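## Task

The stand's post is locked in a hole by a spring pin that has a pull knob; once the pin is pulled, the post falls unless something supports it, and a fall fails the task, as does lowering it quickly even while supported. Lift the post by 4 holes (15.2 cm) and lock it again with the pin. Move the wooden block from the tote onto the stand's top plate. The tote has to finish on the work bench with nothing hanging past its edge. Any number of the robots may be used. At the end release everything and back away. A robot that falls or ends up tilted fails the task.

## Robot and tools

Robots: r1 and r2, two identical Hello Robot Stretch 4 units. Each has an omni-wheel base, a lift that rides a mast, an arm that telescopes forward, a three-joint wrist (yaw, pitch, roll) and a two-finger gripper. Each carries four cameras: r1_head_camera, r1_head_left_camera, r1_head_right_camera, r1_wrist_camera, and the same four names with r2. A robot stands roughly 1.6 m tall, and its base rim is no more than 0.23 m from the base origin. A loose object may occasionally get nudged.

Frames: each robot reports in its own base frame. The origin is on the floor under the base centre, x points forward, y left, z up. hand_pose is a point between the open fingertips, expressed in that frame; with all wrist joints at 0 its axes line up with the base axes, and the printed position may be a little off. The odometry frame is the base frame at the start of the scene. Since every robot uses its own frames, the only ways to tell where the robots are relative to each other are the images, lidar_m and wrist_depth_mm.

execute_actions(actions, cameras): actions is a list that holds either one action or nothing (an empty list just fetches state and images). An action is an object keyed by robot name, "r1" and/or "r2". Under each name you may give "base", "joints" or both, plus optional "pace" and "contact_limits"; alternatively give only {"end_of_arm": "enable_torque"}, which re-powers a wrist or gripper motor that has shut off. "base" takes exactly one relative move, measured from where the base last reported itself: translate_m (metres, forward positive, -2 to 2), strafe_m (metres sideways, left positive, -2 to 2) or rotate_rad (radians, counter-clockwise seen from above positive, -3.2 to 3.2). "joints" gives absolute targets by name: lift_m 0 to 1.2, arm_m 0 to 0.55 (metres of extension), wrist_yaw_rad -1.134 to 4.276 (0 forward, positive left, 3.14 folded back, above 3.4 the arm may block it), wrist_pitch_rad -1.117 to 4.259 (0 level, 1.57 pointing down), wrist_roll_rad -1.117 to 4.259 (positive turns clockwise when viewed from behind the gripper), gripper_m -0.038 to 0.141 (gap between fingertips in metres; negative means the fingers press on each other). Joint targets past their range get clamped and the result reports it; any other bad value or unknown key rejects the whole call. "pace" is slow/default/fast/max; the base speed is 0.1/0.3/0.4/0.6 m/s and the turn rate 1/2/3/4 rad/s, and both are capped lower when the lift is above 0.2. contact_limits: {"arm_m": 0 to 0.75} sets how hard the arm may push before it halts (0.5 if omitted). Every motion in an action starts together; an action runs at most 15 s. A robot or part you leave out can still be driving toward an earlier target. cameras is a list of camera names; null or "all" returns all of them and [] returns none. Example: {"r1": {"base": {"translate_m": 0.3}, "joints": {"gripper_m": 0.05}, "pace": "fast"}}. At the start of a scene you can unfold the wrist by sending lift_m 0.4 and wrist_yaw_rad 0 together.

wait(seconds 0 to 10) sends no new command and returns state and images. zoom_image(camera, region [x0,y0,x1,y1] in pixels, no larger than 504x504) enlarges part of the most recent full image. read_manual gives only licence text. finished_scene(scene) closes scene 1 or 2 and cannot be undone; its result tells you the next task. If a result reports a stop, the execute_actions, wait and finished_scene calls that follow in the same reply are skipped.

Results: base_status and joint_status say how each motion ended. done; off_target (came to rest short and may still be pushing); contact_stop_at_<key> (blocked; the lift, arm or wheels go slack, so a slack lift can sink under load); limit_stop_at_<name>, where tilt means a lean over 6 degrees with the motors going slack, and own_body means self-collision, which can happen with the gripper tilted up and rolled; torque_fault (a wrist or gripper motor went limp; fix with enable_torque). on_its_own lists things that were not commanded; "held at" is the held target, not the actual position. lidar_m: 12 distances in 30-degree sectors, counter-clockwise starting dead ahead (4th left, 7th behind, 10th right); "-" means nothing seen or closer than 0.25 m. wrist_depth_mm: a 7x7 grid of depths, 100 to 2000 mm. base_odometry is from wheel counts only; if turned_by_wheels and turned_by_imu differ by more than about 0.1 rad, something slipped or was hit. base_tilt is in degrees. motor_effort is a percentage of the maximum, with the peak in brackets; a strong gripper_m effort shows a firm grip, since neither gripper_m nor done proves you are holding anything. Squeezing below the object's width pulls it toward the wrist.

Avoid: robots pressing against each other (a hard press fails the run and the state never reports contact), more than 1 kg held at arm_m above 0.2 while driving or turning, a level gripper holding over 2 kg, lowering the post fast, letting the unpinned post drop, dropping or slamming objects, and hard pushes. Travel differs between robots by up to 3 cm per metre, so shared loads are risky.

Each tool is called after "Call:" as name([rows], argument=value, ...), one row to a line, values as JSON.

## Session

Call:
execute_actions(actions=[])

Scene clock: 0.00 s.
r1.base_odometry: x=+0.000 y=+0.000 heading=+0.000 (m, m, rad; r1's odometry frame)
r1.turned_by_wheels: +0.000 (rad since the last result)
r1.turned_by_imu: +0.000 (rad since the last result)
r1.base_tilt: forward=-0.2 right=-0.3 (deg)
r1.lidar_m: 0.82 1.04 2.20 3.61 2.26 1.15 1.14 1.49 5.16 1.36 0.91 0.80
r1.base_status: not commanded
r1.joint_positions: lift_m=+0.172 arm_m=+0.003 wrist_yaw_rad=+3.149 wrist_pitch_rad=+0.007 wrist_roll_rad=+0.001 gripper_m=+0.057
r1.joint_status: not commanded
r1.motor_effort: lift_m=+18 arm_m=+0 wrist_yaw_rad=+1 wrist_pitch_rad=-8 wrist_roll_rad=+1 gripper_m=-3 wheel_0=+0 wheel_1=+0 wheel_2=+0 (%)
r1.hand_pose: x=-0.1157 y=+0.0851 z=+0.3478 quat_wxyz=(-0.004, -0.004, +0.001, +1.000) (m; r1's base frame)
r1.wrist_depth_mm: - 139 240 - - - - / - 114 139 - - - - / - 117 140 - 1863 - - / 143 141 206 - - - - / 217 - - - 1863 - - / 226 1229 196 1281 198 1308 1308 / 228 809 854 110 878 831 904
r2.base_odometry: x=+0.000 y=+0.000 heading=+0.000 (m, m, rad; r2's odometry frame)
r2.turned_by_wheels: +0.000 (rad since the last result)
r2.turned_by_imu: +0.000 (rad since the last result)
r2.base_tilt: forward=+0.1 right=+0.0 (deg)
r2.lidar_m: 3.24 3.49 3.71 0.99 1.00 1.55 2.84 1.36 1.06 1.02 1.15 1.76
r2.base_status: not commanded
r2.joint_positions: lift_m=+0.166 arm_m=+0.001 wrist_yaw_rad=+3.181 wrist_pitch_rad=+0.009 wrist_roll_rad=-0.011 gripper_m=+0.057
r2.joint_status: not commanded
r2.motor_effort: lift_m=+20 arm_m=+0 wrist_yaw_rad=+0 wrist_pitch_rad=-7 wrist_roll_rad=+0 gripper_m=-2 wheel_0=+0 wheel_1=+0 wheel_2=+2 (%)
r2.hand_pose: x=-0.1195 y=+0.0759 z=+0.3413 quat_wxyz=(-0.020, -0.004, -0.006, +1.000) (m; r2's base frame)
r2.wrist_depth_mm: - 142 262 - - - - / - 115 141 - - - - / - 115 141 - - - - / - 133 173 - - - - / 212 1708 - - - - - / 1336 1499 213 1618 214 1576 1576 / 904 891 904 148 917 976 1060
pictures: r1_head_camera, r1_head_left_camera, r1_head_right_camera, r1_wrist_camera, r2_head_camera, r2_head_left_camera, r2_head_right_camera, r2_wrist_camera
Images, in order (width x height): r1_head_camera 420x560, r1_head_left_camera 420x672, r1_head_right_camera 420x672, r1_wrist_camera 616x392, r2_head_camera 420x560, r2_head_left_camera 420x672, r2_head_right_camera 420x672, r2_wrist_camera 616x392.

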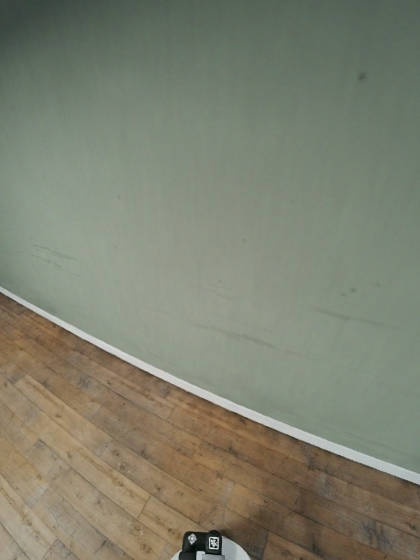

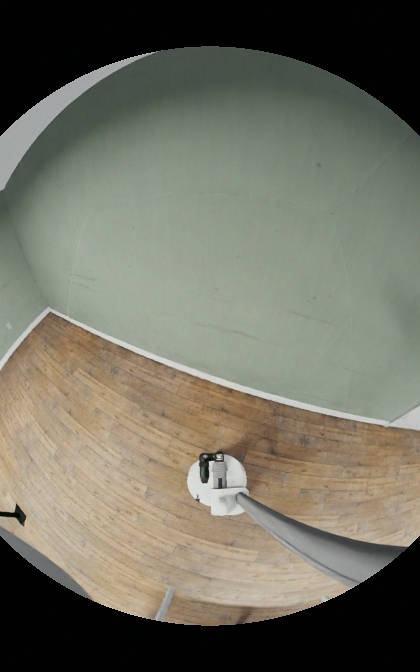

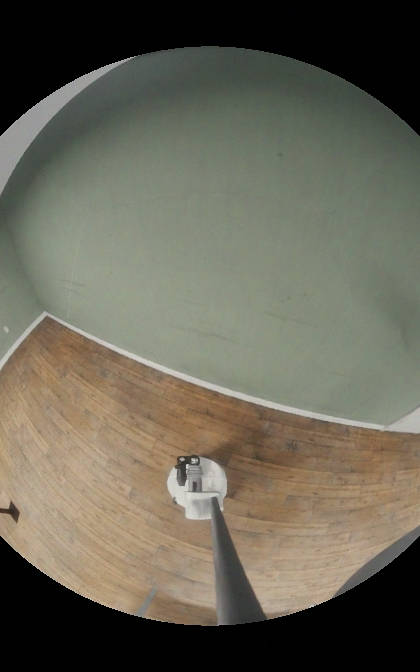

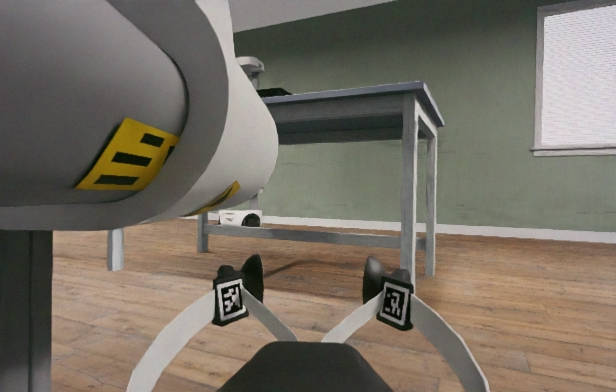

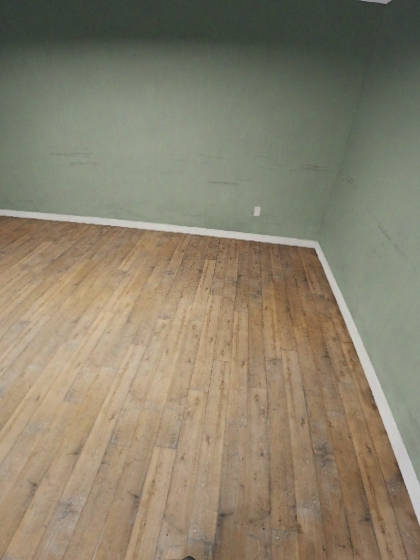

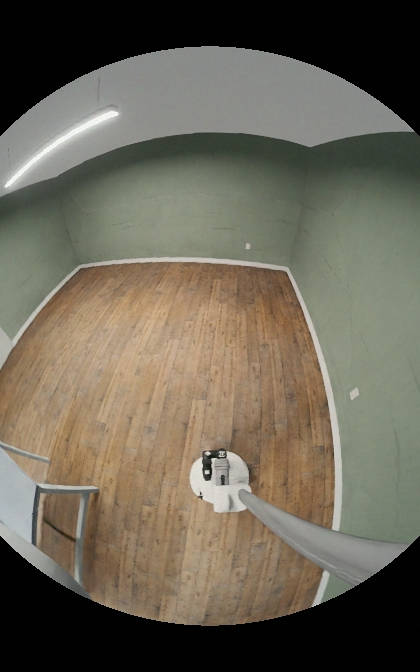

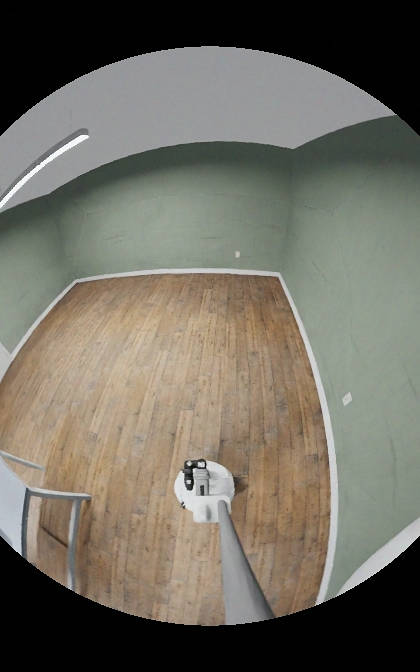

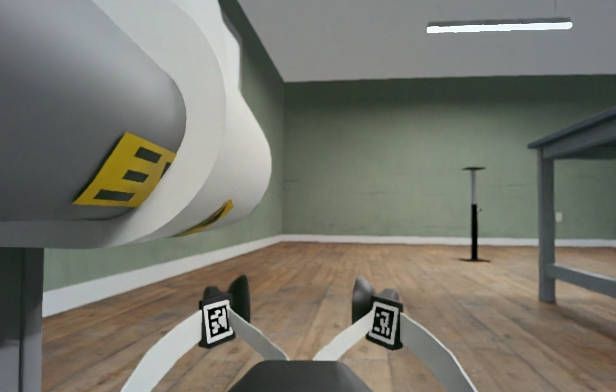

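Call:
execute_actions([
  {"r1":{"base":{"rotate_rad":2.2},"joints":{"lift_m":0.4,"wrist_yaw_rad":0}},"r2":{"base":{"rotate_rad":2.3},"joints":{"lift_m":0.4,"wrist_yaw_rad":0}}},
], cameras=["r1_head_camera","r2_head_camera","r1_wrist_camera"])

Scene clock: 2.60 s.
r1.base_odometry: x=+0.000 y=+0.000 heading=+2.200 (m, m, rad; r1's odometry frame)
r1.turned_by_wheels: +2.200 (rad since the last result)
r1.turned_by_imu: +2.242 (rad since the last result)
r1.base_tilt: forward=-0.2 right=-0.3 (deg)
r1.lidar_m: 2.23 1.13 1.20 1.69 3.19 1.14 0.86 0.82 0.88 1.21 3.33 3.69
r1.base_status: done
r1.joint_positions: lift_m=+0.400 arm_m=+0.003 wrist_yaw_rad=+0.001 wrist_pitch_rad=+0.007 wrist_roll_rad=+0.001 gripper_m=+0.057
r1.joint_status: all done
r1.motor_effort: lift_m=+22(23) arm_m=-1(1) wrist_yaw_rad=-1(7) wrist_pitch_rad=-7(8) wrist_roll_rad=+1(0) gripper_m=-4(6) wheel_0=-1(6) wheel_1=-1(7) wheel_2=+0(10) (%)
r1.hand_pose: x=+0.4620 y=-0.0873 z=+0.5759 quat_wxyz=(+1.000, +0.001, +0.004, +0.000) (m; r1's base frame)
r1.wrist_depth_mm: - - - - - - - / - - - - - - - / - - - - - - - / - - - - - - - / - - - - - - - / 1808 1863 196 1921 198 - - / 1308 1205 1336 110 1366 1281 1366
r2.base_odometry: x=+0.000 y=+0.000 heading=+2.299 (m, m, rad; r2's odometry frame)
r2.turned_by_wheels: +2.299 (rad since the last result)
r2.turned_by_imu: +2.317 (rad since the last result)
r2.base_tilt: forward=+0.0 right=+0.1 (deg)
r2.lidar_m: 1.13 3.54 1.88 1.16 1.04 1.05 1.31 2.57 3.26 3.98 3.63 0.98
r2.base_status: done
r2.joint_positions: lift_m=+0.400 arm_m=+0.001 wrist_yaw_rad=+0.000 wrist_pitch_rad=+0.009 wrist_roll_rad=-0.011 gripper_m=+0.057
r2.joint_status: all done
r2.motor_effort: lift_m=+24(26) arm_m=+0(0) wrist_yaw_rad=-2(6) wrist_pitch_rad=-7(8) wrist_roll_rad=+0(1) gripper_m=-4(3) wheel_0=-2(8) wheel_1=-2(9) wheel_2=-3(11) (%)
r2.hand_pose: x=+0.4608 y=-0.0873 z=+0.5753 quat_wxyz=(+1.000, -0.006, +0.005, +0.000) (m; r2's base frame)
r2.wrist_depth_mm: - - - - - - - / - - - - - - - / - - - - - - - / - - 1756 1255 1618 788 1118 / - - - - - - - / - - 213 - 214 - - / 1537 1430 1397 148 1430 691 1464
pictures: r1_head_camera, r1_wrist_camera, r2_head_camera
Images, in order (width x height): r1_head_camera 420x560, r1_wrist_camera 616x392, r2_head_camera 420x560.

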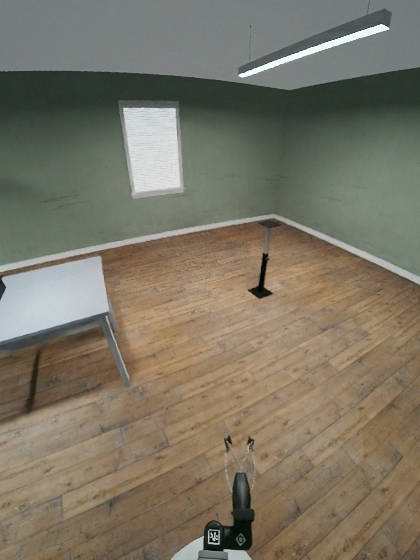

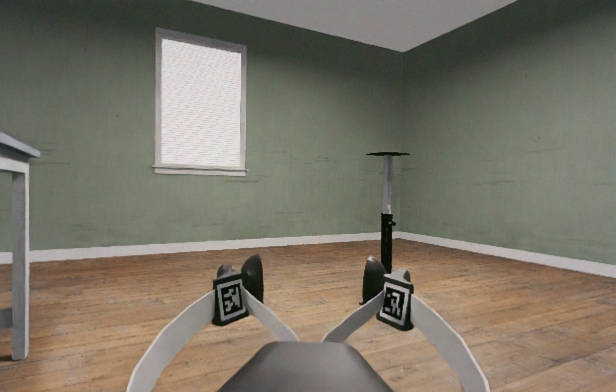

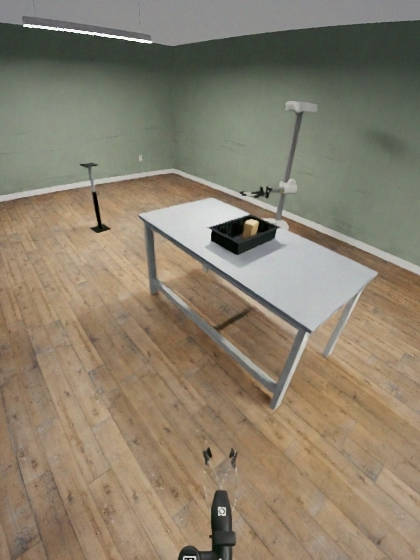

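Call:
execute_actions([
  {"r1":{"base":{"rotate_rad":0.57}},"r2":{"base":{"rotate_rad":-0.78}}},
], cameras=[])

Call:
execute_actions([
  {"r1":{"base":{"strafe_m":-1.58},"pace":"fast"},"r2":{"base":{"strafe_m":1.14},"joints":{"lift_m":1.0,"wrist_pitch_rad":1.0,"gripper_m":0.14},"pace":"fast"}},
], cameras=["r1_head_camera","r2_head_camera","r1_wrist_camera"])

Scene clock: 4.63 s.
r1.base_odometry: x=+0.000 y=+0.000 heading=+2.770 (m, m, rad; r1's odometry frame)
r1.turned_by_wheels: +0.570 (rad since the last result)
r1.turned_by_imu: +0.581 (rad since the last result)
r1.base_tilt: forward=-0.2 right=-0.3 (deg)
r1.lidar_m: 1.13 1.21 1.73 2.62 1.09 0.85 0.81 0.88 1.29 3.56 2.26 2.21
r1.base_status: done
r1.joint_positions: lift_m=+0.400 arm_m=+0.003 wrist_yaw_rad=+0.000 wrist_pitch_rad=+0.007 wrist_roll_rad=+0.001 gripper_m=+0.057
r1.joint_status: not commanded
r1.motor_effort: lift_m=+22(22) arm_m=-1(0) wrist_yaw_rad=+0(1) wrist_pitch_rad=-8(8) wrist_roll_rad=+1(2) gripper_m=-3(4) wheel_0=+0(5) wheel_1=+1(5) wheel_2=+1(7) (%)
r1.hand_pose: x=+0.4619 y=-0.0874 z=+0.5759 quat_wxyz=(+1.000, +0.001, +0.004, +0.000) (m; r1's base frame)
r1.wrist_depth_mm: - - - - - - - / - - - - - - - / 1025 1008 960 - - - - / - - - - - - - / - - - - - - - / 1708 1661 196 1618 198 - - / 1281 1229 1308 110 1336 1255 1366
r2.base_odometry: x=+0.000 y=+0.000 heading=+1.520 (m, m, rad; r2's odometry frame)
r2.turned_by_wheels: -0.780 (rad since the last result)
r2.turned_by_imu: -0.785 (rad since the last result)
r2.base_tilt: forward=+0.2 right=+0.0 (deg)
r2.lidar_m: 1.00 0.99 1.43 3.15 1.38 1.08 1.04 1.11 1.63 3.23 3.47 3.70
r2.base_status: done
r2.joint_positions: lift_m=+0.400 arm_m=+0.001 wrist_yaw_rad=+0.000 wrist_pitch_rad=+0.009 wrist_roll_rad=-0.011 gripper_m=+0.057
r2.joint_status: not commanded
r2.motor_effort: lift_m=+23(24) arm_m=+0(0) wrist_yaw_rad=+0(1) wrist_pitch_rad=-9(8) wrist_roll_rad=-1(1) gripper_m=-4(4) wheel_0=+2(9) wheel_1=+2(8) wheel_2=+2(9) (%)
r2.hand_pose: x=+0.4607 y=-0.0875 z=+0.5753 quat_wxyz=(+1.000, -0.006, +0.005, +0.000) (m; r2's base frame)
r2.wrist_depth_mm: - - - - - - - / - - - - - - - / - - - - - - - / - 904 - - - - - / - - - - - - - / - - 213 - 214 - - / 1537 750 1366 148 1430 1537 1618
pictures: none
No camera images: the call's "cameras" was empty. Leave "cameras" out to get every camera's image.

Scene clock: 9.80 s.
r1.base_odometry: x=+0.574 y=+1.472 heading=+2.770 (m, m, rad; r1's odometry frame)
r1.turned_by_wheels: +0.000 (rad since the last result)
r1.turned_by_imu: -0.004 (rad since the last result)
r1.base_tilt: forward=-0.3 right=-0.2 (deg)
r1.lidar_m: 1.56 2.20 1.96 3.00 1.25 0.94 0.89 0.97 1.42 1.96 2.06 2.97
r1.base_status: done
r1.joint_positions: lift_m=+0.400 arm_m=+0.003 wrist_yaw_rad=+0.000 wrist_pitch_rad=+0.007 wrist_roll_rad=+0.001 gripper_m=+0.057
r1.joint_status: not commanded
r1.motor_effort: lift_m=+21(22) arm_m=-1(1) wrist_yaw_rad=+1(0) wrist_pitch_rad=-7(8) wrist_roll_rad=+1(2) gripper_m=-3(3) wheel_0=-1(14) wheel_1=+0(9) wheel_2=+0(2) (%)
r1.hand_pose: x=+0.4619 y=-0.0874 z=+0.5759 quat_wxyz=(+1.000, +0.001, +0.004, +0.000) (m; r1's base frame)
r1.wrist_depth_mm: - - - - - - - / - - - - - - - / - - - - - - - / - - - - - - - / - - - - - - - / 1863 1921 196 1921 198 - - / 1308 1229 1308 110 1308 1255 1366
r2.base_odometry: x=-1.139 y=+0.058 heading=+1.520 (m, m, rad; r2's odometry frame)
r2.turned_by_wheels: +0.000 (rad since the last result)
r2.turned_by_imu: -0.002 (rad since the last result)
r2.base_tilt: forward=+0.1 right=+0.0 (deg)
r2.lidar_m: 0.99 1.06 2.52 2.90 1.30 0.98 0.94 1.01 1.48 4.39 4.65 1.03
r2.base_status: done
r2.joint_positions: lift_m=+1.000 arm_m=+0.001 wrist_yaw_rad=+0.000 wrist_pitch_rad=+1.001 wrist_roll_rad=-0.011 gripper_m=+0.140
r2.joint_status: all done
r2.motor_effort: lift_m=+23(25) arm_m=+0(0) wrist_yaw_rad=-1(1) wrist_pitch_rad=-4(7) wrist_roll_rad=-1(0) gripper_m=-2(3) wheel_0=+0(14) wheel_1=-1(14) wheel_2=+0(0) (%)
r2.hand_pose: x=+0.3278 y=-0.0874 z=+0.9350 quat_wxyz=(+0.877, -0.005, +0.480, +0.003) (m; r2's base frame)
r2.wrist_depth_mm: 946 1983 1921 854 842 820 798 / 1661 1808 1808 1808 1808 1808 1808 / 1537 1537 1537 1576 1576 1661 1537 / 1397 1397 1397 1366 1366 1366 1464 / 1255 1255 1281 1281 1308 1308 1336 / 1138 214 1182 1160 1182 1160 1160 / 1060 1042 1060 148 1078 1042 1098
pictures: r1_head_camera, r1_wrist_camera, r2_head_camera
Images, in order (width x height): r1_head_camera 420x560, r1_wrist_camera 616x392, r2_head_camera 420x560.

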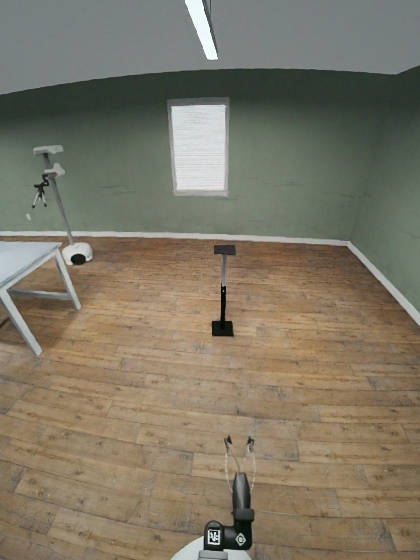

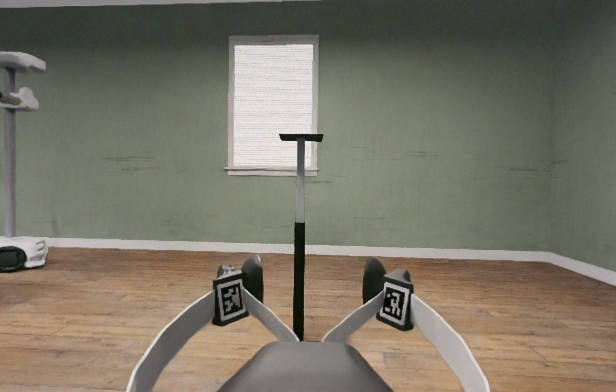

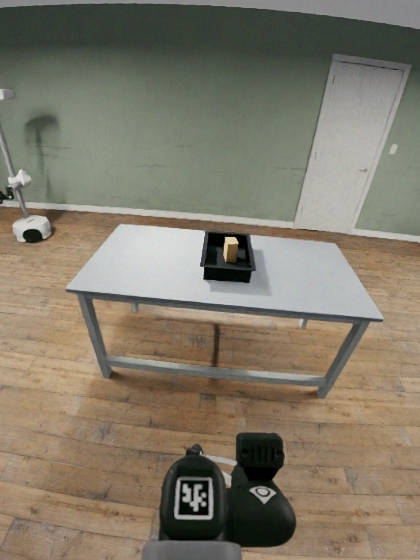

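Nice. Advance both.

Call:
execute_actions([
  {"r1":{"base":{"translate_m":0.85},"joints":{"lift_m":0.28,"gripper_m":0.09},"pace":"fast"},"r2":{"base":{"translate_m":0.72},"joints":{"lift_m":1.15,"wrist_pitch_rad":1.4,"arm_m":0.3},"pace":"fast"}},
], cameras=["r1_head_camera","r2_head_camera","r1_wrist_camera","r2_wrist_camera"])

Scene clock: 13.47 s.
r1.base_odometry: x=-0.218 y=+1.781 heading=+2.770 (m, m, rad; r1's odometry frame)
r1.turned_by_wheels: +0.000 (rad since the last result)
r1.turned_by_imu: +0.000 (rad since the last result)
r1.base_tilt: forward=-0.1 right=-0.2 (deg)
r1.lidar_m: 0.68 3.10 1.61 1.58 2.37 1.82 1.75 1.88 2.07 2.02 2.14 3.02
r1.base_status: done
r1.joint_positions: lift_m=+0.280 arm_m=+0.003 wrist_yaw_rad=+0.000 wrist_pitch_rad=+0.007 wrist_roll_rad=+0.001 gripper_m=+0.090
r1.joint_status: all done
r1.motor_effort: lift_m=+14(19) arm_m=+0(1) wrist_yaw_rad=+0(0) wrist_pitch_rad=-7(8) wrist_roll_rad=+1(2) gripper_m=-2(3) wheel_0=-1(6) wheel_1=-1(6) wheel_2=+0(9) (%)
r1.hand_pose: x=+0.4619 y=-0.0874 z=+0.4565 quat_wxyz=(+1.000, +0.001, +0.003, +0.000) (m; r1's base frame)
r1.wrist_depth_mm: - - - - - - - / - - - - - - - / - - - - - - - / - - - - - - - / - - - - - - - / 1537 1537 204 1464 199 1618 1618 / 1098 1008 1060 110 1098 1025 1118
r2.base_odometry: x=-1.102 y=+0.777 heading=+1.520 (m, m, rad; r2's odometry frame)
r2.turned_by_wheels: +0.000 (rad since the last result)
r2.turned_by_imu: +0.002 (rad since the last result)
r2.base_tilt: forward=+0.0 right=+0.0 (deg)
r2.lidar_m: 0.27 0.31 0.48 4.28 2.20 1.72 1.67 1.78 2.64 4.41 0.41 0.29
r2.base_status: done
r2.joint_positions: lift_m=+1.150 arm_m=+0.299 wrist_yaw_rad=+0.000 wrist_pitch_rad=+1.400 wrist_roll_rad=-0.011 gripper_m=+0.140
r2.joint_status: all done
r2.motor_effort: lift_m=+23(25) arm_m=+8(10) wrist_yaw_rad=-1(1) wrist_pitch_rad=+0(3) wrist_roll_rad=-1(1) gripper_m=-2(2) wheel_0=+2(7) wheel_1=+3(8) wheel_2=+0(14) (%)
r2.hand_pose: x=+0.5184 y=-0.0874 z=+1.0436 quat_wxyz=(+0.765, -0.004, +0.644, +0.004) (m; r2's base frame)
r2.wrist_depth_mm: 569 580 580 525 508 591 597 / 554 559 554 564 564 564 574 / 535 539 535 535 430 549 549 / 517 521 517 521 525 525 530 / 504 508 500 504 508 512 517 / 484 214 413 488 492 492 496 / 473 469 477 148 473 477 484
pictures: r1_head_camera, r1_wrist_camera, r2_head_camera, r2_wrist_camera
Images, in order (width x height): r1_head_camera 420x560, r1_wrist_camera 616x392, r2_head_camera 420x560, r2_wrist_camera 616x392.

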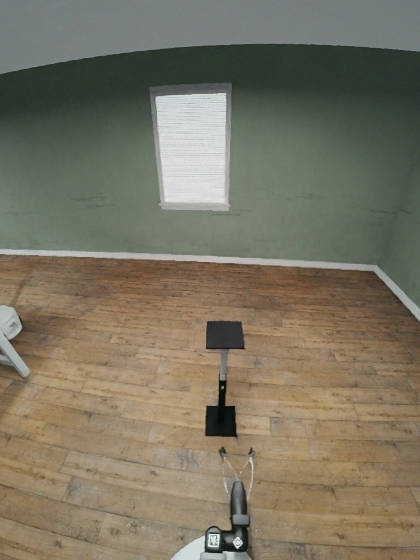

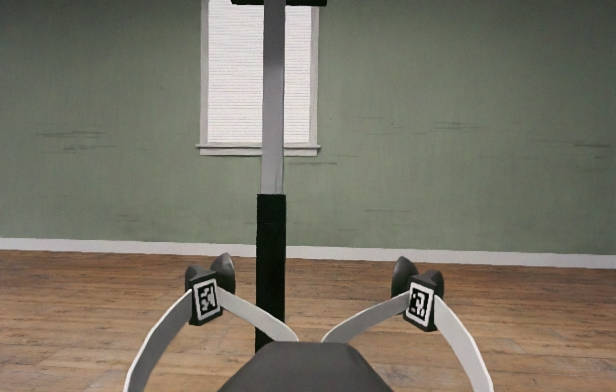

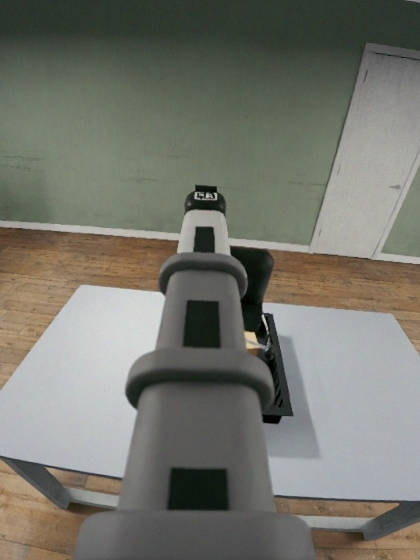

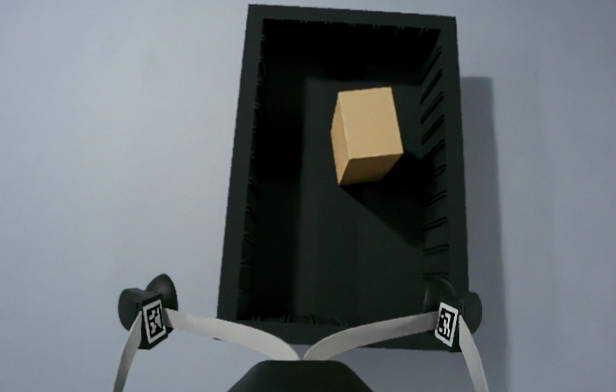

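Call:
execute_actions([
  {"r1":{"base":{"strafe_m":0.045},"joints":{"arm_m":0.1}},"r2":{"base":{"strafe_m":-0.07},"joints":{"lift_m":1.05,"wrist_pitch_rad":1.57,"arm_m":0.51,"gripper_m":0.1,"wrist_roll_rad":-0.1}}},
], cameras=["r1_head_camera","r1_wrist_camera","r2_wrist_camera"])

Call:
zoom_image(camera="r1_head_camera", region=[170,310,310,450])

Scene clock: 16.40 s.
r1.base_odometry: x=-0.235 y=+1.739 heading=+2.769 (m, m, rad; r1's odometry frame)
r1.turned_by_wheels: +0.000 (rad since the last result)
r1.turned_by_imu: -0.001 (rad since the last result)
r1.base_tilt: forward=-0.2 right=-0.2 (deg)
r1.lidar_m: 0.69 3.09 1.54 1.53 2.38 1.79 1.76 1.88 2.11 2.06 2.19 3.06
r1.base_status: done
r1.joint_positions: lift_m=+0.280 arm_m=+0.099 wrist_yaw_rad=+0.000 wrist_pitch_rad=+0.007 wrist_roll_rad=+0.001 gripper_m=+0.090
r1.joint_status: all done
r1.motor_effort: lift_m=+14(14) arm_m=+6(7) wrist_yaw_rad=+1(1) wrist_pitch_rad=-7(7) wrist_roll_rad=+0(1) gripper_m=-1(4) wheel_0=+0(9) wheel_1=-2(6) wheel_2=-1(3) (%)
r1.hand_pose: x=+0.5583 y=-0.0874 z=+0.4565 quat_wxyz=(+1.000, +0.001, +0.003, +0.000) (m; r1's base frame)
r1.wrist_depth_mm: - - - - - - - / - - - - - - - / - - - - - - - / - - - - - - - / - - - - - - - / 1499 1537 204 436 199 1576 1618 / 1078 1008 1060 110 1078 1025 1118
r2.base_odometry: x=-1.032 y=+0.773 heading=+1.520 (m, m, rad; r2's odometry frame)
r2.turned_by_wheels: +0.000 (rad since the last result)
r2.turned_by_imu: +0.001 (rad since the last result)
r2.base_tilt: forward=+0.0 right=+0.1 (deg)
r2.lidar_m: 0.26 0.31 0.47 4.35 2.22 1.72 1.68 1.78 2.61 4.35 0.37 0.28
r2.base_status: done
r2.joint_positions: lift_m=+1.050 arm_m=+0.509 wrist_yaw_rad=+0.000 wrist_pitch_rad=+1.570 wrist_roll_rad=-0.100 gripper_m=+0.100
r2.joint_status: all done
r2.motor_effort: lift_m=+15(22) arm_m=+8(9) wrist_yaw_rad=-1(0) wrist_pitch_rad=+1(3) wrist_roll_rad=+0(4) gripper_m=-4(1) wheel_0=+1(11) wheel_1=-1(13) wheel_2=+0(0) (%)
r2.hand_pose: x=+0.6797 y=-0.0874 z=+0.9401 quat_wxyz=(+0.707, -0.035, +0.706, +0.035) (m; r2's base frame)
r2.wrist_depth_mm: 407 410 410 415 415 415 418 / 402 404 364 362 332 410 415 / 404 402 402 402 407 407 410 / 397 397 399 402 399 404 407 / 397 359 394 278 399 404 404 / 394 314 220 277 210 402 402 / 389 306 389 148 345 397 399
pictures: r1_head_camera, r1_wrist_camera, r2_wrist_camera
Images, in order (width x height): r1_head_camera 420x560, r1_wrist_camera 616x392, r2_wrist_camera 616x392.

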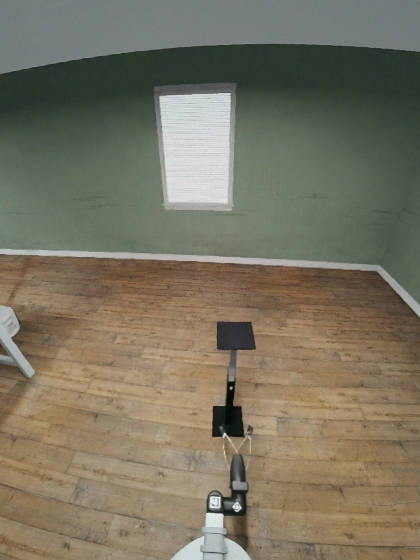

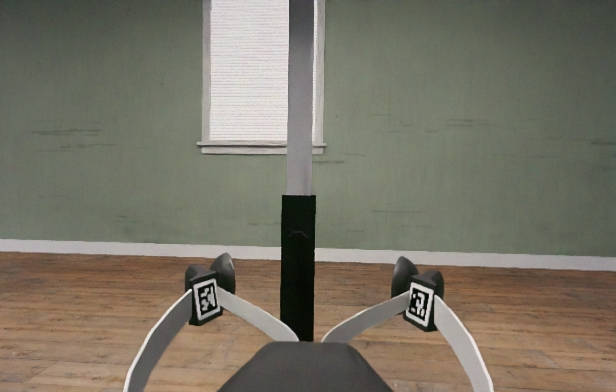

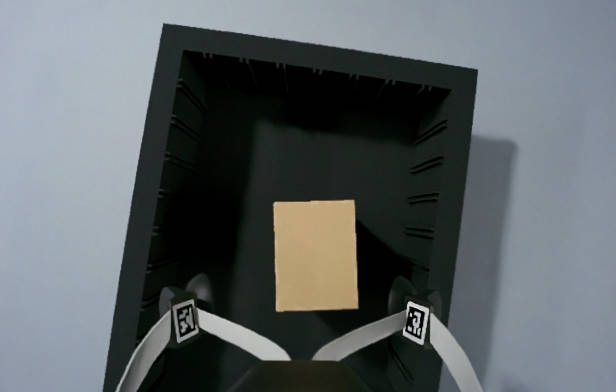

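Region (170, 310, 310, 450) of r1_head_camera's 420x560 image, scaled by 3.600, with more detail than that image has.

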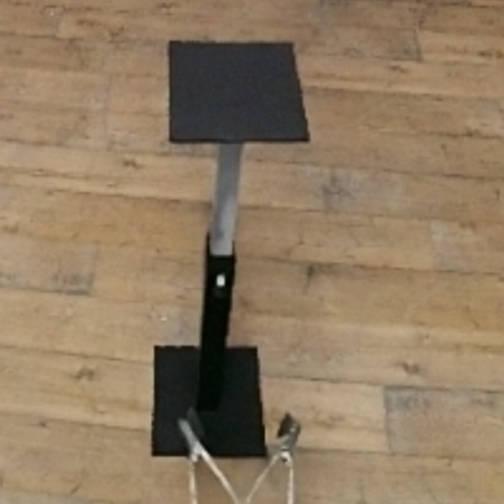

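Call:
execute_actions([
  {"r1":{"base":{"strafe_m":0.02},"joints":{"arm_m":0.2,"gripper_m":0.07}},"r2":{"joints":{"lift_m":0.95,"arm_m":0.525}}},
], cameras=["r1_wrist_camera","r2_wrist_camera"])

Call:
execute_actions([
  {"r2":{"joints":{"gripper_m":0.0}}},
], cameras=[])

Call:
execute_actions([
  {"r2":{"joints":{"lift_m":1.15}}},
], cameras=["r2_wrist_camera"])

Call:
execute_actions([
  {"r2":{"base":{"translate_m":-0.15},"joints":{"arm_m":0.1}}},
], cameras=[])

Call:
execute_actions([
  {"r2":{"base":{"strafe_m":2.0}}},
], cameras=["r2_head_left_camera","r1_head_camera"])

Scene clock: 18.27 s.
r1.base_odometry: x=-0.242 y=+1.720 heading=+2.769 (m, m, rad; r1's odometry frame)
r1.turned_by_wheels: +0.000 (rad since the last result)
r1.turned_by_imu: +0.000 (rad since the last result)
r1.base_tilt: forward=-0.2 right=-0.2 (deg)
r1.lidar_m: 0.68 3.11 1.53 1.52 2.39 1.83 1.76 1.87 2.15 2.07 2.19 3.01
r1.base_status: done
r1.joint_positions: lift_m=+0.280 arm_m=+0.199 wrist_yaw_rad=+0.000 wrist_pitch_rad=+0.007 wrist_roll_rad=+0.001 gripper_m=+0.070
r1.joint_status: all done
r1.motor_effort: lift_m=+14(14) arm_m=+6(6) wrist_yaw_rad=+0(1) wrist_pitch_rad=-7(7) wrist_roll_rad=+2(2) gripper_m=-2(2) wheel_0=+2(8) wheel_1=-2(6) wheel_2=-2(1) (%)
r1.hand_pose: x=+0.6583 y=-0.0874 z=+0.4565 quat_wxyz=(+1.000, +0.001, +0.003, +0.000) (m; r1's base frame)
r1.wrist_depth_mm: - - - - - - - / - - - - - - - / - - - - - - - / - - - - - - - / - - - 338 - - - / 1537 1537 196 338 196 1576 1661 / 1042 976 1060 110 1078 1025 1118
r2.base_odometry: x=-1.032 y=+0.773 heading=+1.520 (m, m, rad; r2's odometry frame)
r2.turned_by_wheels: +0.000 (rad since the last result)
r2.turned_by_imu: +0.000 (rad since the last result)
r2.base_tilt: forward=+0.1 right=+0.0 (deg)
r2.lidar_m: 0.28 0.33 0.48 4.35 2.22 1.71 1.67 1.81 2.66 4.34 0.39 0.28
r2.base_status: not commanded
r2.joint_positions: lift_m=+0.950 arm_m=+0.524 wrist_yaw_rad=+0.000 wrist_pitch_rad=+1.570 wrist_roll_rad=-0.100 gripper_m=+0.100
r2.joint_status: all done
r2.motor_effort: lift_m=+15(15) arm_m=+8(8) wrist_yaw_rad=-1(2) wrist_pitch_rad=-1(0) wrist_roll_rad=-1(1) gripper_m=-2(5) wheel_0=+1(1) wheel_1=-1(1) wheel_2=+0(0) (%)
r2.hand_pose: x=+0.6947 y=-0.0874 z=+0.8401 quat_wxyz=(+0.707, -0.035, +0.706, +0.035) (m; r2's base frame)
r2.wrist_depth_mm: 307 223 238 221 221 222 314 / 303 237 304 303 286 239 310 / 301 251 301 304 304 247 309 / 298 262 300 300 301 237 304 / 212 273 297 180 300 227 304 / 212 268 199 178 191 218 303 / 210 252 293 148 228 212 300
pictures: r1_wrist_camera, r2_wrist_camera
Images, in order (width x height): r1_wrist_camera 616x392, r2_wrist_camera 616x392.

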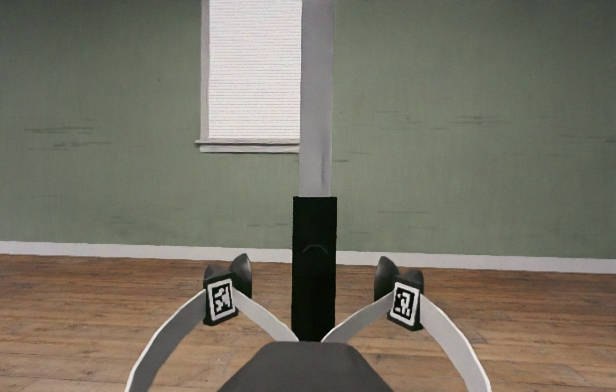

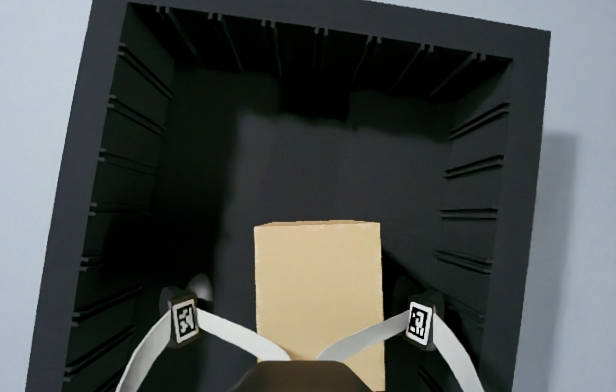

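Scene clock: 20.07 s.
r1.base_odometry: x=-0.242 y=+1.720 heading=+2.769 (m, m, rad; r1's odometry frame)
r1.turned_by_wheels: +0.000 (rad since the last result)
r1.turned_by_imu: +0.000 (rad since the last result)
r1.base_tilt: forward=-0.2 right=-0.2 (deg)
r1.lidar_m: 0.69 3.14 1.55 1.51 2.39 1.80 1.75 1.88 2.13 2.09 2.21 3.03
r1.base_status: not commanded
r1.joint_positions: lift_m=+0.280 arm_m=+0.199 wrist_yaw_rad=+0.000 wrist_pitch_rad=+0.007 wrist_roll_rad=+0.001 gripper_m=+0.070
r1.joint_status: not commanded
r1.motor_effort: lift_m=+14(14) arm_m=+6(6) wrist_yaw_rad=+0(1) wrist_pitch_rad=-8(8) wrist_roll_rad=+0(2) gripper_m=-4(2) wheel_0=+2(2) wheel_1=-2(2) wheel_2=-1(1) (%)
r1.hand_pose: x=+0.6583 y=-0.0874 z=+0.4565 quat_wxyz=(+1.000, +0.001, +0.003, +0.000) (m; r1's base frame)
r1.wrist_depth_mm: - - - - - - - / - - - - - - - / - - - - - - - / - - - - - - - / - - - 336 - - - / 1499 1537 195 338 197 1618 1576 / 1060 991 1078 110 1060 1025 1098
r2.base_odometry: x=-1.032 y=+0.773 heading=+1.520 (m, m, rad; r2's odometry frame)
r2.turned_by_wheels: +0.000 (rad since the last result)
r2.turned_by_imu: +0.000 (rad since the last result)
r2.base_tilt: forward=+0.0 right=+0.0 (deg)
r2.lidar_m: 0.28 0.31 0.46 4.33 2.19 1.72 1.67 1.78 2.64 4.34 0.39 0.29
r2.base_status: not commanded
r2.joint_positions: lift_m=+0.950 arm_m=+0.524 wrist_yaw_rad=+0.000 wrist_pitch_rad=+1.570 wrist_roll_rad=-0.100 gripper_m=+0.001
r2.joint_status: all done
r2.motor_effort: lift_m=+15(16) arm_m=+8(8) wrist_yaw_rad=-1(1) wrist_pitch_rad=-1(1) wrist_roll_rad=-1(1) gripper_m=-28(27) wheel_0=+2(1) wheel_1=-1(1) wheel_2=+0(0) (%)
r2.hand_pose: x=+0.6947 y=-0.0874 z=+0.8401 quat_wxyz=(+0.707, -0.035, +0.706, +0.035) (m; r2's base frame)
r2.wrist_depth_mm: 306 224 236 224 220 220 314 / 303 236 303 303 287 241 310 / 300 252 301 301 303 249 307 / 297 260 298 300 301 238 304 / 211 276 296 163 300 228 303 / 211 267 176 161 183 213 301 / 209 231 176 160 278 210 298
pictures: none
No camera images: the call's "cameras" was empty. Leave "cameras" out to get every camera's image.

Scene clock: 22.00 s.
r1.base_odometry: x=-0.242 y=+1.720 heading=+2.769 (m, m, rad; r1's odometry frame)
r1.turned_by_wheels: +0.000 (rad since the last result)
r1.turned_by_imu: +0.000 (rad since the last result)
r1.base_tilt: forward=-0.2 right=-0.2 (deg)
r1.lidar_m: 0.69 3.09 1.55 1.55 2.37 1.80 1.76 1.86 2.14 2.07 2.20 3.03
r1.base_status: not commanded
r1.joint_positions: lift_m=+0.280 arm_m=+0.199 wrist_yaw_rad=+0.000 wrist_pitch_rad=+0.007 wrist_roll_rad=+0.001 gripper_m=+0.070
r1.joint_status: not commanded
r1.motor_effort: lift_m=+14(14) arm_m=+6(6) wrist_yaw_rad=+0(0) wrist_pitch_rad=-8(7) wrist_roll_rad=+0(1) gripper_m=-5(1) wheel_0=+2(2) wheel_1=-2(2) wheel_2=-2(1) (%)
r1.hand_pose: x=+0.6583 y=-0.0874 z=+0.4565 quat_wxyz=(+1.000, +0.001, +0.003, +0.000) (m; r1's base frame)
r1.wrist_depth_mm: - - - - - - - / - - - - - - - / - - - - - - - / - - - - - - - / - - - 336 - - - / 1499 1537 195 340 197 1576 1618 / 1060 991 1060 110 1078 1008 1098
r2.base_odometry: x=-1.032 y=+0.773 heading=+1.520 (m, m, rad; r2's odometry frame)
r2.turned_by_wheels: +0.000 (rad since the last result)
r2.turned_by_imu: +0.000 (rad since the last result)
r2.base_tilt: forward=+0.1 right=+0.0 (deg)
r2.lidar_m: 0.28 0.31 0.46 4.34 2.18 1.73 1.68 1.79 2.62 4.35 0.38 0.28
r2.base_status: not commanded
r2.joint_positions: lift_m=+1.150 arm_m=+0.524 wrist_yaw_rad=+0.000 wrist_pitch_rad=+1.570 wrist_roll_rad=-0.100 gripper_m=+0.001
r2.joint_status: all done
r2.motor_effort: lift_m=+25(26) arm_m=+8(8) wrist_yaw_rad=-1(0) wrist_pitch_rad=-1(1) wrist_roll_rad=-2(0) gripper_m=-27(26) wheel_0=+1(1) wheel_1=-1(1) wheel_2=+0(0) (%)
r2.hand_pose: x=+0.6947 y=-0.0874 z=+1.0393 quat_wxyz=(+0.707, -0.035, +0.706, +0.035) (m; r2's base frame)
r2.wrist_depth_mm: 508 512 512 512 512 517 1281 / 504 504 508 508 512 517 517 / 500 504 484 500 436 508 512 / 500 496 496 504 496 508 508 / 492 496 439 163 418 500 504 / 488 488 176 161 184 500 500 / 484 399 176 160 407 492 496
pictures: r2_wrist_camera
Images, in order (width x height): r2_wrist_camera 616x392.

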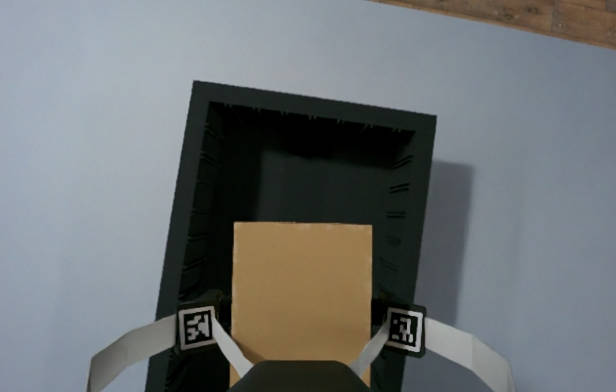

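Scene clock: 24.33 s.
r1.base_odometry: x=-0.242 y=+1.720 heading=+2.769 (m, m, rad; r1's odometry frame)
r1.turned_by_wheels: +0.000 (rad since the last result)
r1.turned_by_imu: +0.000 (rad since the last result)
r1.base_tilt: forward=-0.2 right=-0.2 (deg)
r1.lidar_m: 0.69 3.11 1.55 1.53 2.40 1.81 1.76 1.88 2.15 2.07 2.20 3.04
r1.base_status: not commanded
r1.joint_positions: lift_m=+0.280 arm_m=+0.199 wrist_yaw_rad=+0.000 wrist_pitch_rad=+0.007 wrist_roll_rad=+0.001 gripper_m=+0.070
r1.joint_status: not commanded
r1.motor_effort: lift_m=+14(14) arm_m=+6(6) wrist_yaw_rad=+0(0) wrist_pitch_rad=-8(8) wrist_roll_rad=+1(2) gripper_m=-2(2) wheel_0=+2(2) wheel_1=-2(2) wheel_2=-2(1) (%)
r1.hand_pose: x=+0.6583 y=-0.0874 z=+0.4565 quat_wxyz=(+1.000, +0.001, +0.003, +0.000) (m; r1's base frame)
r1.wrist_depth_mm: - - - - - - - / - - - - - - - / - - - - - - - / - - - - - - - / - - - 338 - - - / 1537 1499 196 336 197 1618 1618 / 1060 991 1060 110 1098 1025 1118
r2.base_odometry: x=-1.040 y=+0.624 heading=+1.520 (m, m, rad; r2's odometry frame)
r2.turned_by_wheels: +0.000 (rad since the last result)
r2.turned_by_imu: +0.000 (rad since the last result)
r2.base_tilt: forward=-0.1 right=-0.1 (deg)
r2.lidar_m: 0.43 0.46 0.68 4.35 2.04 1.57 1.52 1.65 2.41 4.36 0.57 0.45
r2.base_status: done
r2.joint_positions: lift_m=+1.150 arm_m=+0.101 wrist_yaw_rad=+0.000 wrist_pitch_rad=+1.570 wrist_roll_rad=-0.100 gripper_m=+0.001
r2.joint_status: all done
r2.motor_effort: lift_m=+24(24) arm_m=-8(11) wrist_yaw_rad=+0(1) wrist_pitch_rad=-1(2) wrist_roll_rad=-1(1) gripper_m=-29(26) wheel_0=-3(7) wheel_1=-4(10) wheel_2=+3(13) (%)
r2.hand_pose: x=+0.2724 y=-0.0874 z=+1.0393 quat_wxyz=(+0.706, -0.035, +0.706, +0.035) (m; r2's base frame)
r2.wrist_depth_mm: 508 512 512 517 517 521 521 / 512 508 512 512 512 512 517 / 1255 1255 1281 1098 512 512 512 / 1229 1255 1229 1255 1281 1255 1042 / 1255 1229 1229 163 1255 1281 1281 / 1229 1229 175 161 184 1255 1255 / 1229 1229 176 160 1255 1255 1281
pictures: none
No camera images: the call's "cameras" was empty. Leave "cameras" out to get every camera's image.

Scene clock: 32.33 s.
r1.base_odometry: x=-0.242 y=+1.720 heading=+2.769 (m, m, rad; r1's odometry frame)
r1.turned_by_wheels: +0.000 (rad since the last result)
r1.turned_by_imu: -0.002 (rad since the last result)
r1.base_tilt: forward=-0.3 right=-0.2 (deg)
r1.lidar_m: 0.70 3.12 1.55 1.50 2.41 1.80 1.76 1.87 2.14 2.09 2.20 3.02
r1.base_status: not commanded
r1.joint_positions: lift_m=+0.280 arm_m=+0.199 wrist_yaw_rad=+0.000 wrist_pitch_rad=+0.007 wrist_roll_rad=+0.001 gripper_m=+0.070
r1.joint_status: not commanded
r1.motor_effort: lift_m=+14(14) arm_m=+6(6) wrist_yaw_rad=+1(1) wrist_pitch_rad=-7(7) wrist_roll_rad=+1(0) gripper_m=-5(4) wheel_0=+2(1) wheel_1=-2(2) wheel_2=-1(2) (%)
r1.hand_pose: x=+0.6583 y=-0.0874 z=+0.4565 quat_wxyz=(+1.000, +0.001, +0.003, +0.000) (m; r1's base frame)
r1.wrist_depth_mm: - - - - - - - / - - - - - - - / - - - - - - - / - - - - - - - / - - - 338 - - - / 1537 1430 196 338 197 1576 1618 / 1042 991 991 110 1078 1025 1098
r2.base_odometry: x=-3.037 y=+0.726 heading=+1.520 (m, m, rad; r2's odometry frame)
r2.turned_by_wheels: +0.000 (rad since the last result)
r2.turned_by_imu: -0.004 (rad since the last result)
r2.base_tilt: forward=+0.0 right=-0.1 (deg)
r2.lidar_m: 0.74 0.76 2.40 2.36 1.82 1.38 1.32 1.41 2.16 1.82 1.36 3.42
r2.base_status: done
r2.joint_positions: lift_m=+1.150 arm_m=+0.101 wrist_yaw_rad=+0.000 wrist_pitch_rad=+1.570 wrist_roll_rad=-0.100 gripper_m=+0.001
r2.joint_status: not commanded
r2.motor_effort: lift_m=+24(25) arm_m=-8(8) wrist_yaw_rad=+0(0) wrist_pitch_rad=-1(2) wrist_roll_rad=-2(0) gripper_m=-26(25) wheel_0=+0(9) wheel_1=-1(8) wheel_2=+0(2) (%)
r2.hand_pose: x=+0.2725 y=-0.0874 z=+1.0393 quat_wxyz=(+0.706, -0.035, +0.706, +0.035) (m; r2's base frame)
r2.wrist_depth_mm: 1281 1281 1308 1281 1308 1308 1308 / 1281 1255 1281 1281 1281 1308 1308 / 1281 1255 1281 1255 1308 1308 1308 / 1229 1229 1255 1281 1255 1281 1281 / 1255 1229 1255 163 1255 1281 1281 / 1229 1229 175 162 186 1255 1255 / 1205 1255 176 160 1255 1229 1255
pictures: r1_head_camera, r2_head_left_camera
Images, in order (width x height): r1_head_camera 420x560, r2_head_left_camera 420x672.

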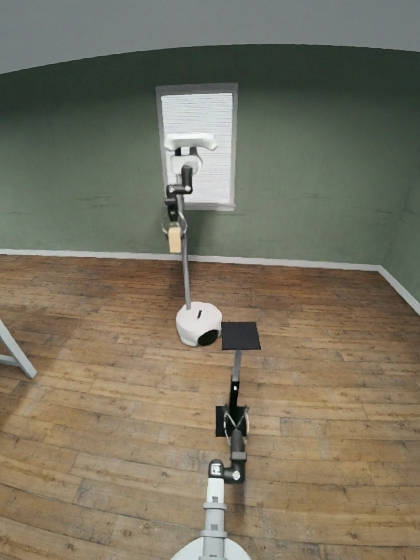

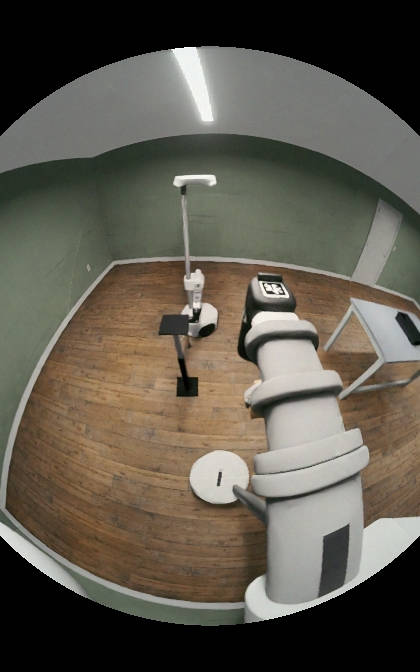

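Call:
execute_actions([
  {"r2":{"base":{"strafe_m":0.36},"joints":{"arm_m":0.4}},"r1":{"joints":{"arm_m":0.25}}},
], cameras=[])

Call:
execute_actions([
  {"r2":{"base":{"translate_m":0.17}}},
], cameras=["r2_wrist_camera","r1_head_camera","r1_wrist_camera"])

Scene clock: 35.00 s.
r1.base_odometry: x=-0.242 y=+1.720 heading=+2.769 (m, m, rad; r1's odometry frame)
r1.turned_by_wheels: +0.000 (rad since the last result)
r1.turned_by_imu: -0.001 (rad since the last result)
r1.base_tilt: forward=-0.2 right=-0.2 (deg)
r1.lidar_m: 0.68 3.12 1.52 1.53 2.39 1.84 1.77 1.87 2.15 2.08 2.19 3.02
r1.base_status: not commanded
r1.joint_positions: lift_m=+0.280 arm_m=+0.249 wrist_yaw_rad=+0.000 wrist_pitch_rad=+0.007 wrist_roll_rad=+0.001 gripper_m=+0.070
r1.joint_status: all done
r1.motor_effort: lift_m=+14(14) arm_m=+6(6) wrist_yaw_rad=+1(1) wrist_pitch_rad=-8(7) wrist_roll_rad=+0(2) gripper_m=-4(4) wheel_0=+1(1) wheel_1=-2(2) wheel_2=-1(1) (%)
r1.hand_pose: x=+0.7083 y=-0.0874 z=+0.4565 quat_wxyz=(+1.000, +0.001, +0.003, +0.000) (m; r1's base frame)
r1.wrist_depth_mm: - - - - - - - / - - - - - - - / - - - - - - - / - - - - - - - / - - - 289 - - - / 1537 1576 195 287 197 1618 1576 / 1060 991 1078 110 960 1008 1098
r2.base_odometry: x=-3.397 y=+0.744 heading=+1.520 (m, m, rad; r2's odometry frame)
r2.turned_by_wheels: +0.000 (rad since the last result)
r2.turned_by_imu: -0.001 (rad since the last result)
r2.base_tilt: forward=+0.1 right=+0.1 (deg)
r2.lidar_m: 0.73 2.65 2.04 1.98 1.79 1.36 1.35 1.42 2.08 1.97 1.68 3.42
r2.base_status: done
r2.joint_positions: lift_m=+1.150 arm_m=+0.399 wrist_yaw_rad=+0.000 wrist_pitch_rad=+1.570 wrist_roll_rad=-0.100 gripper_m=+0.001
r2.joint_status: all done
r2.motor_effort: lift_m=+24(24) arm_m=+8(9) wrist_yaw_rad=-1(0) wrist_pitch_rad=+0(1) wrist_roll_rad=+0(1) gripper_m=-26(30) wheel_0=-1(11) wheel_1=+0(7) wheel_2=+0(2) (%)
r2.hand_pose: x=+0.5697 y=-0.0874 z=+1.0393 quat_wxyz=(+0.707, -0.035, +0.706, +0.035) (m; r2's base frame)
r2.wrist_depth_mm: 1281 1281 1281 445 445 1308 1308 / 1281 1281 1281 442 1281 1281 1308 / 1255 1255 1255 1255 1281 1281 1308 / 1255 1281 1255 1255 1255 1281 1255 / 1229 1229 1255 163 1255 1255 1255 / 1255 1229 175 162 185 1255 1281 / 1229 1229 176 160 1255 1229 1229
pictures: none
No camera images: the call's "cameras" was empty. Leave "cameras" out to get every camera's image.

Scene clock: 36.93 s.
r1.base_odometry: x=-0.242 y=+1.720 heading=+2.769 (m, m, rad; r1's odometry frame)
r1.turned_by_wheels: +0.000 (rad since the last result)
r1.turned_by_imu: +0.000 (rad since the last result)
r1.base_tilt: forward=-0.2 right=-0.2 (deg)
r1.lidar_m: 0.70 3.12 1.54 1.53 2.37 1.80 1.76 1.85 2.16 2.08 2.19 3.04
r1.base_status: not commanded
r1.joint_positions: lift_m=+0.280 arm_m=+0.249 wrist_yaw_rad=+0.000 wrist_pitch_rad=+0.007 wrist_roll_rad=+0.001 gripper_m=+0.070
r1.joint_status: not commanded
r1.motor_effort: lift_m=+14(14) arm_m=+6(6) wrist_yaw_rad=+1(1) wrist_pitch_rad=-7(7) wrist_roll_rad=-1(1) gripper_m=-3(6) wheel_0=+2(1) wheel_1=-2(2) wheel_2=-2(1) (%)
r1.hand_pose: x=+0.7083 y=-0.0874 z=+0.4565 quat_wxyz=(+1.000, +0.001, +0.003, +0.000) (m; r1's base frame)
r1.wrist_depth_mm: - - - - - - - / - - - - - - - / - - - - - - - / - - - - - - - / - - - 287 - - - / 1537 1537 196 289 198 1576 1618 / 1042 1008 1060 110 788 1025 1098
r2.base_odometry: x=-3.388 y=+0.913 heading=+1.520 (m, m, rad; r2's odometry frame)
r2.turned_by_wheels: +0.000 (rad since the last result)
r2.turned_by_imu: +0.001 (rad since the last result)
r2.base_tilt: forward=+0.2 right=-0.1 (deg)
r2.lidar_m: 0.54 2.62 2.03 1.97 2.04 1.56 1.52 1.57 2.36 1.66 1.71 0.56
r2.base_status: done
r2.joint_positions: lift_m=+1.150 arm_m=+0.399 wrist_yaw_rad=+0.000 wrist_pitch_rad=+1.570 wrist_roll_rad=-0.100 gripper_m=+0.001
r2.joint_status: not commanded
r2.motor_effort: lift_m=+25(24) arm_m=+8(8) wrist_yaw_rad=-1(1) wrist_pitch_rad=+0(0) wrist_roll_rad=-1(1) gripper_m=-27(26) wheel_0=+3(5) wheel_1=+3(9) wheel_2=-3(11) (%)
r2.hand_pose: x=+0.5697 y=-0.0874 z=+1.0393 quat_wxyz=(+0.706, -0.035, +0.706, +0.035) (m; r2's base frame)
r2.wrist_depth_mm: 1281 1281 1308 1281 1308 1308 1281 / 1255 1281 1281 1255 1255 1308 1308 / 1255 1255 1255 436 1281 1281 1281 / 1229 1255 1255 436 1255 1281 1281 / 1205 1229 1255 163 1255 1255 1281 / 1229 1229 176 162 183 1255 1255 / 1229 1205 176 160 1229 1229 1255
pictures: r1_head_camera, r1_wrist_camera, r2_wrist_camera
Images, in order (width x height): r1_head_camera 420x560, r1_wrist_camera 616x392, r2_wrist_camera 616x392.

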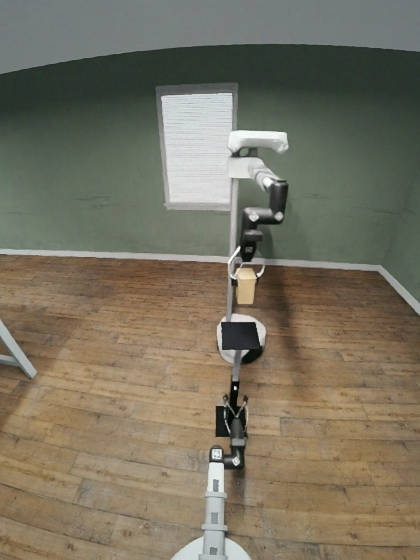

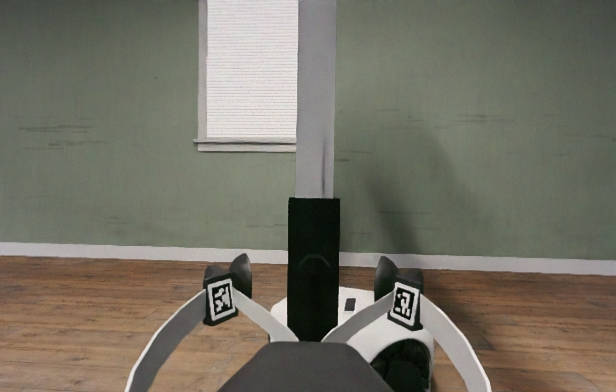

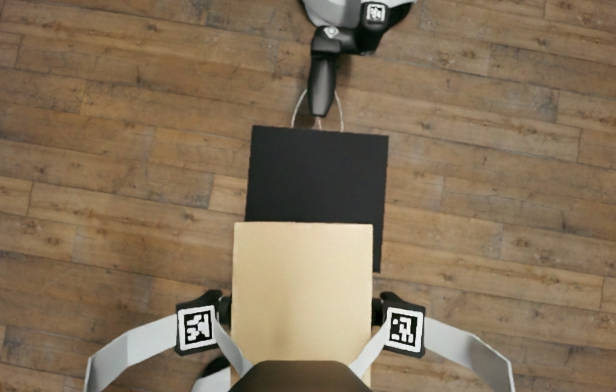

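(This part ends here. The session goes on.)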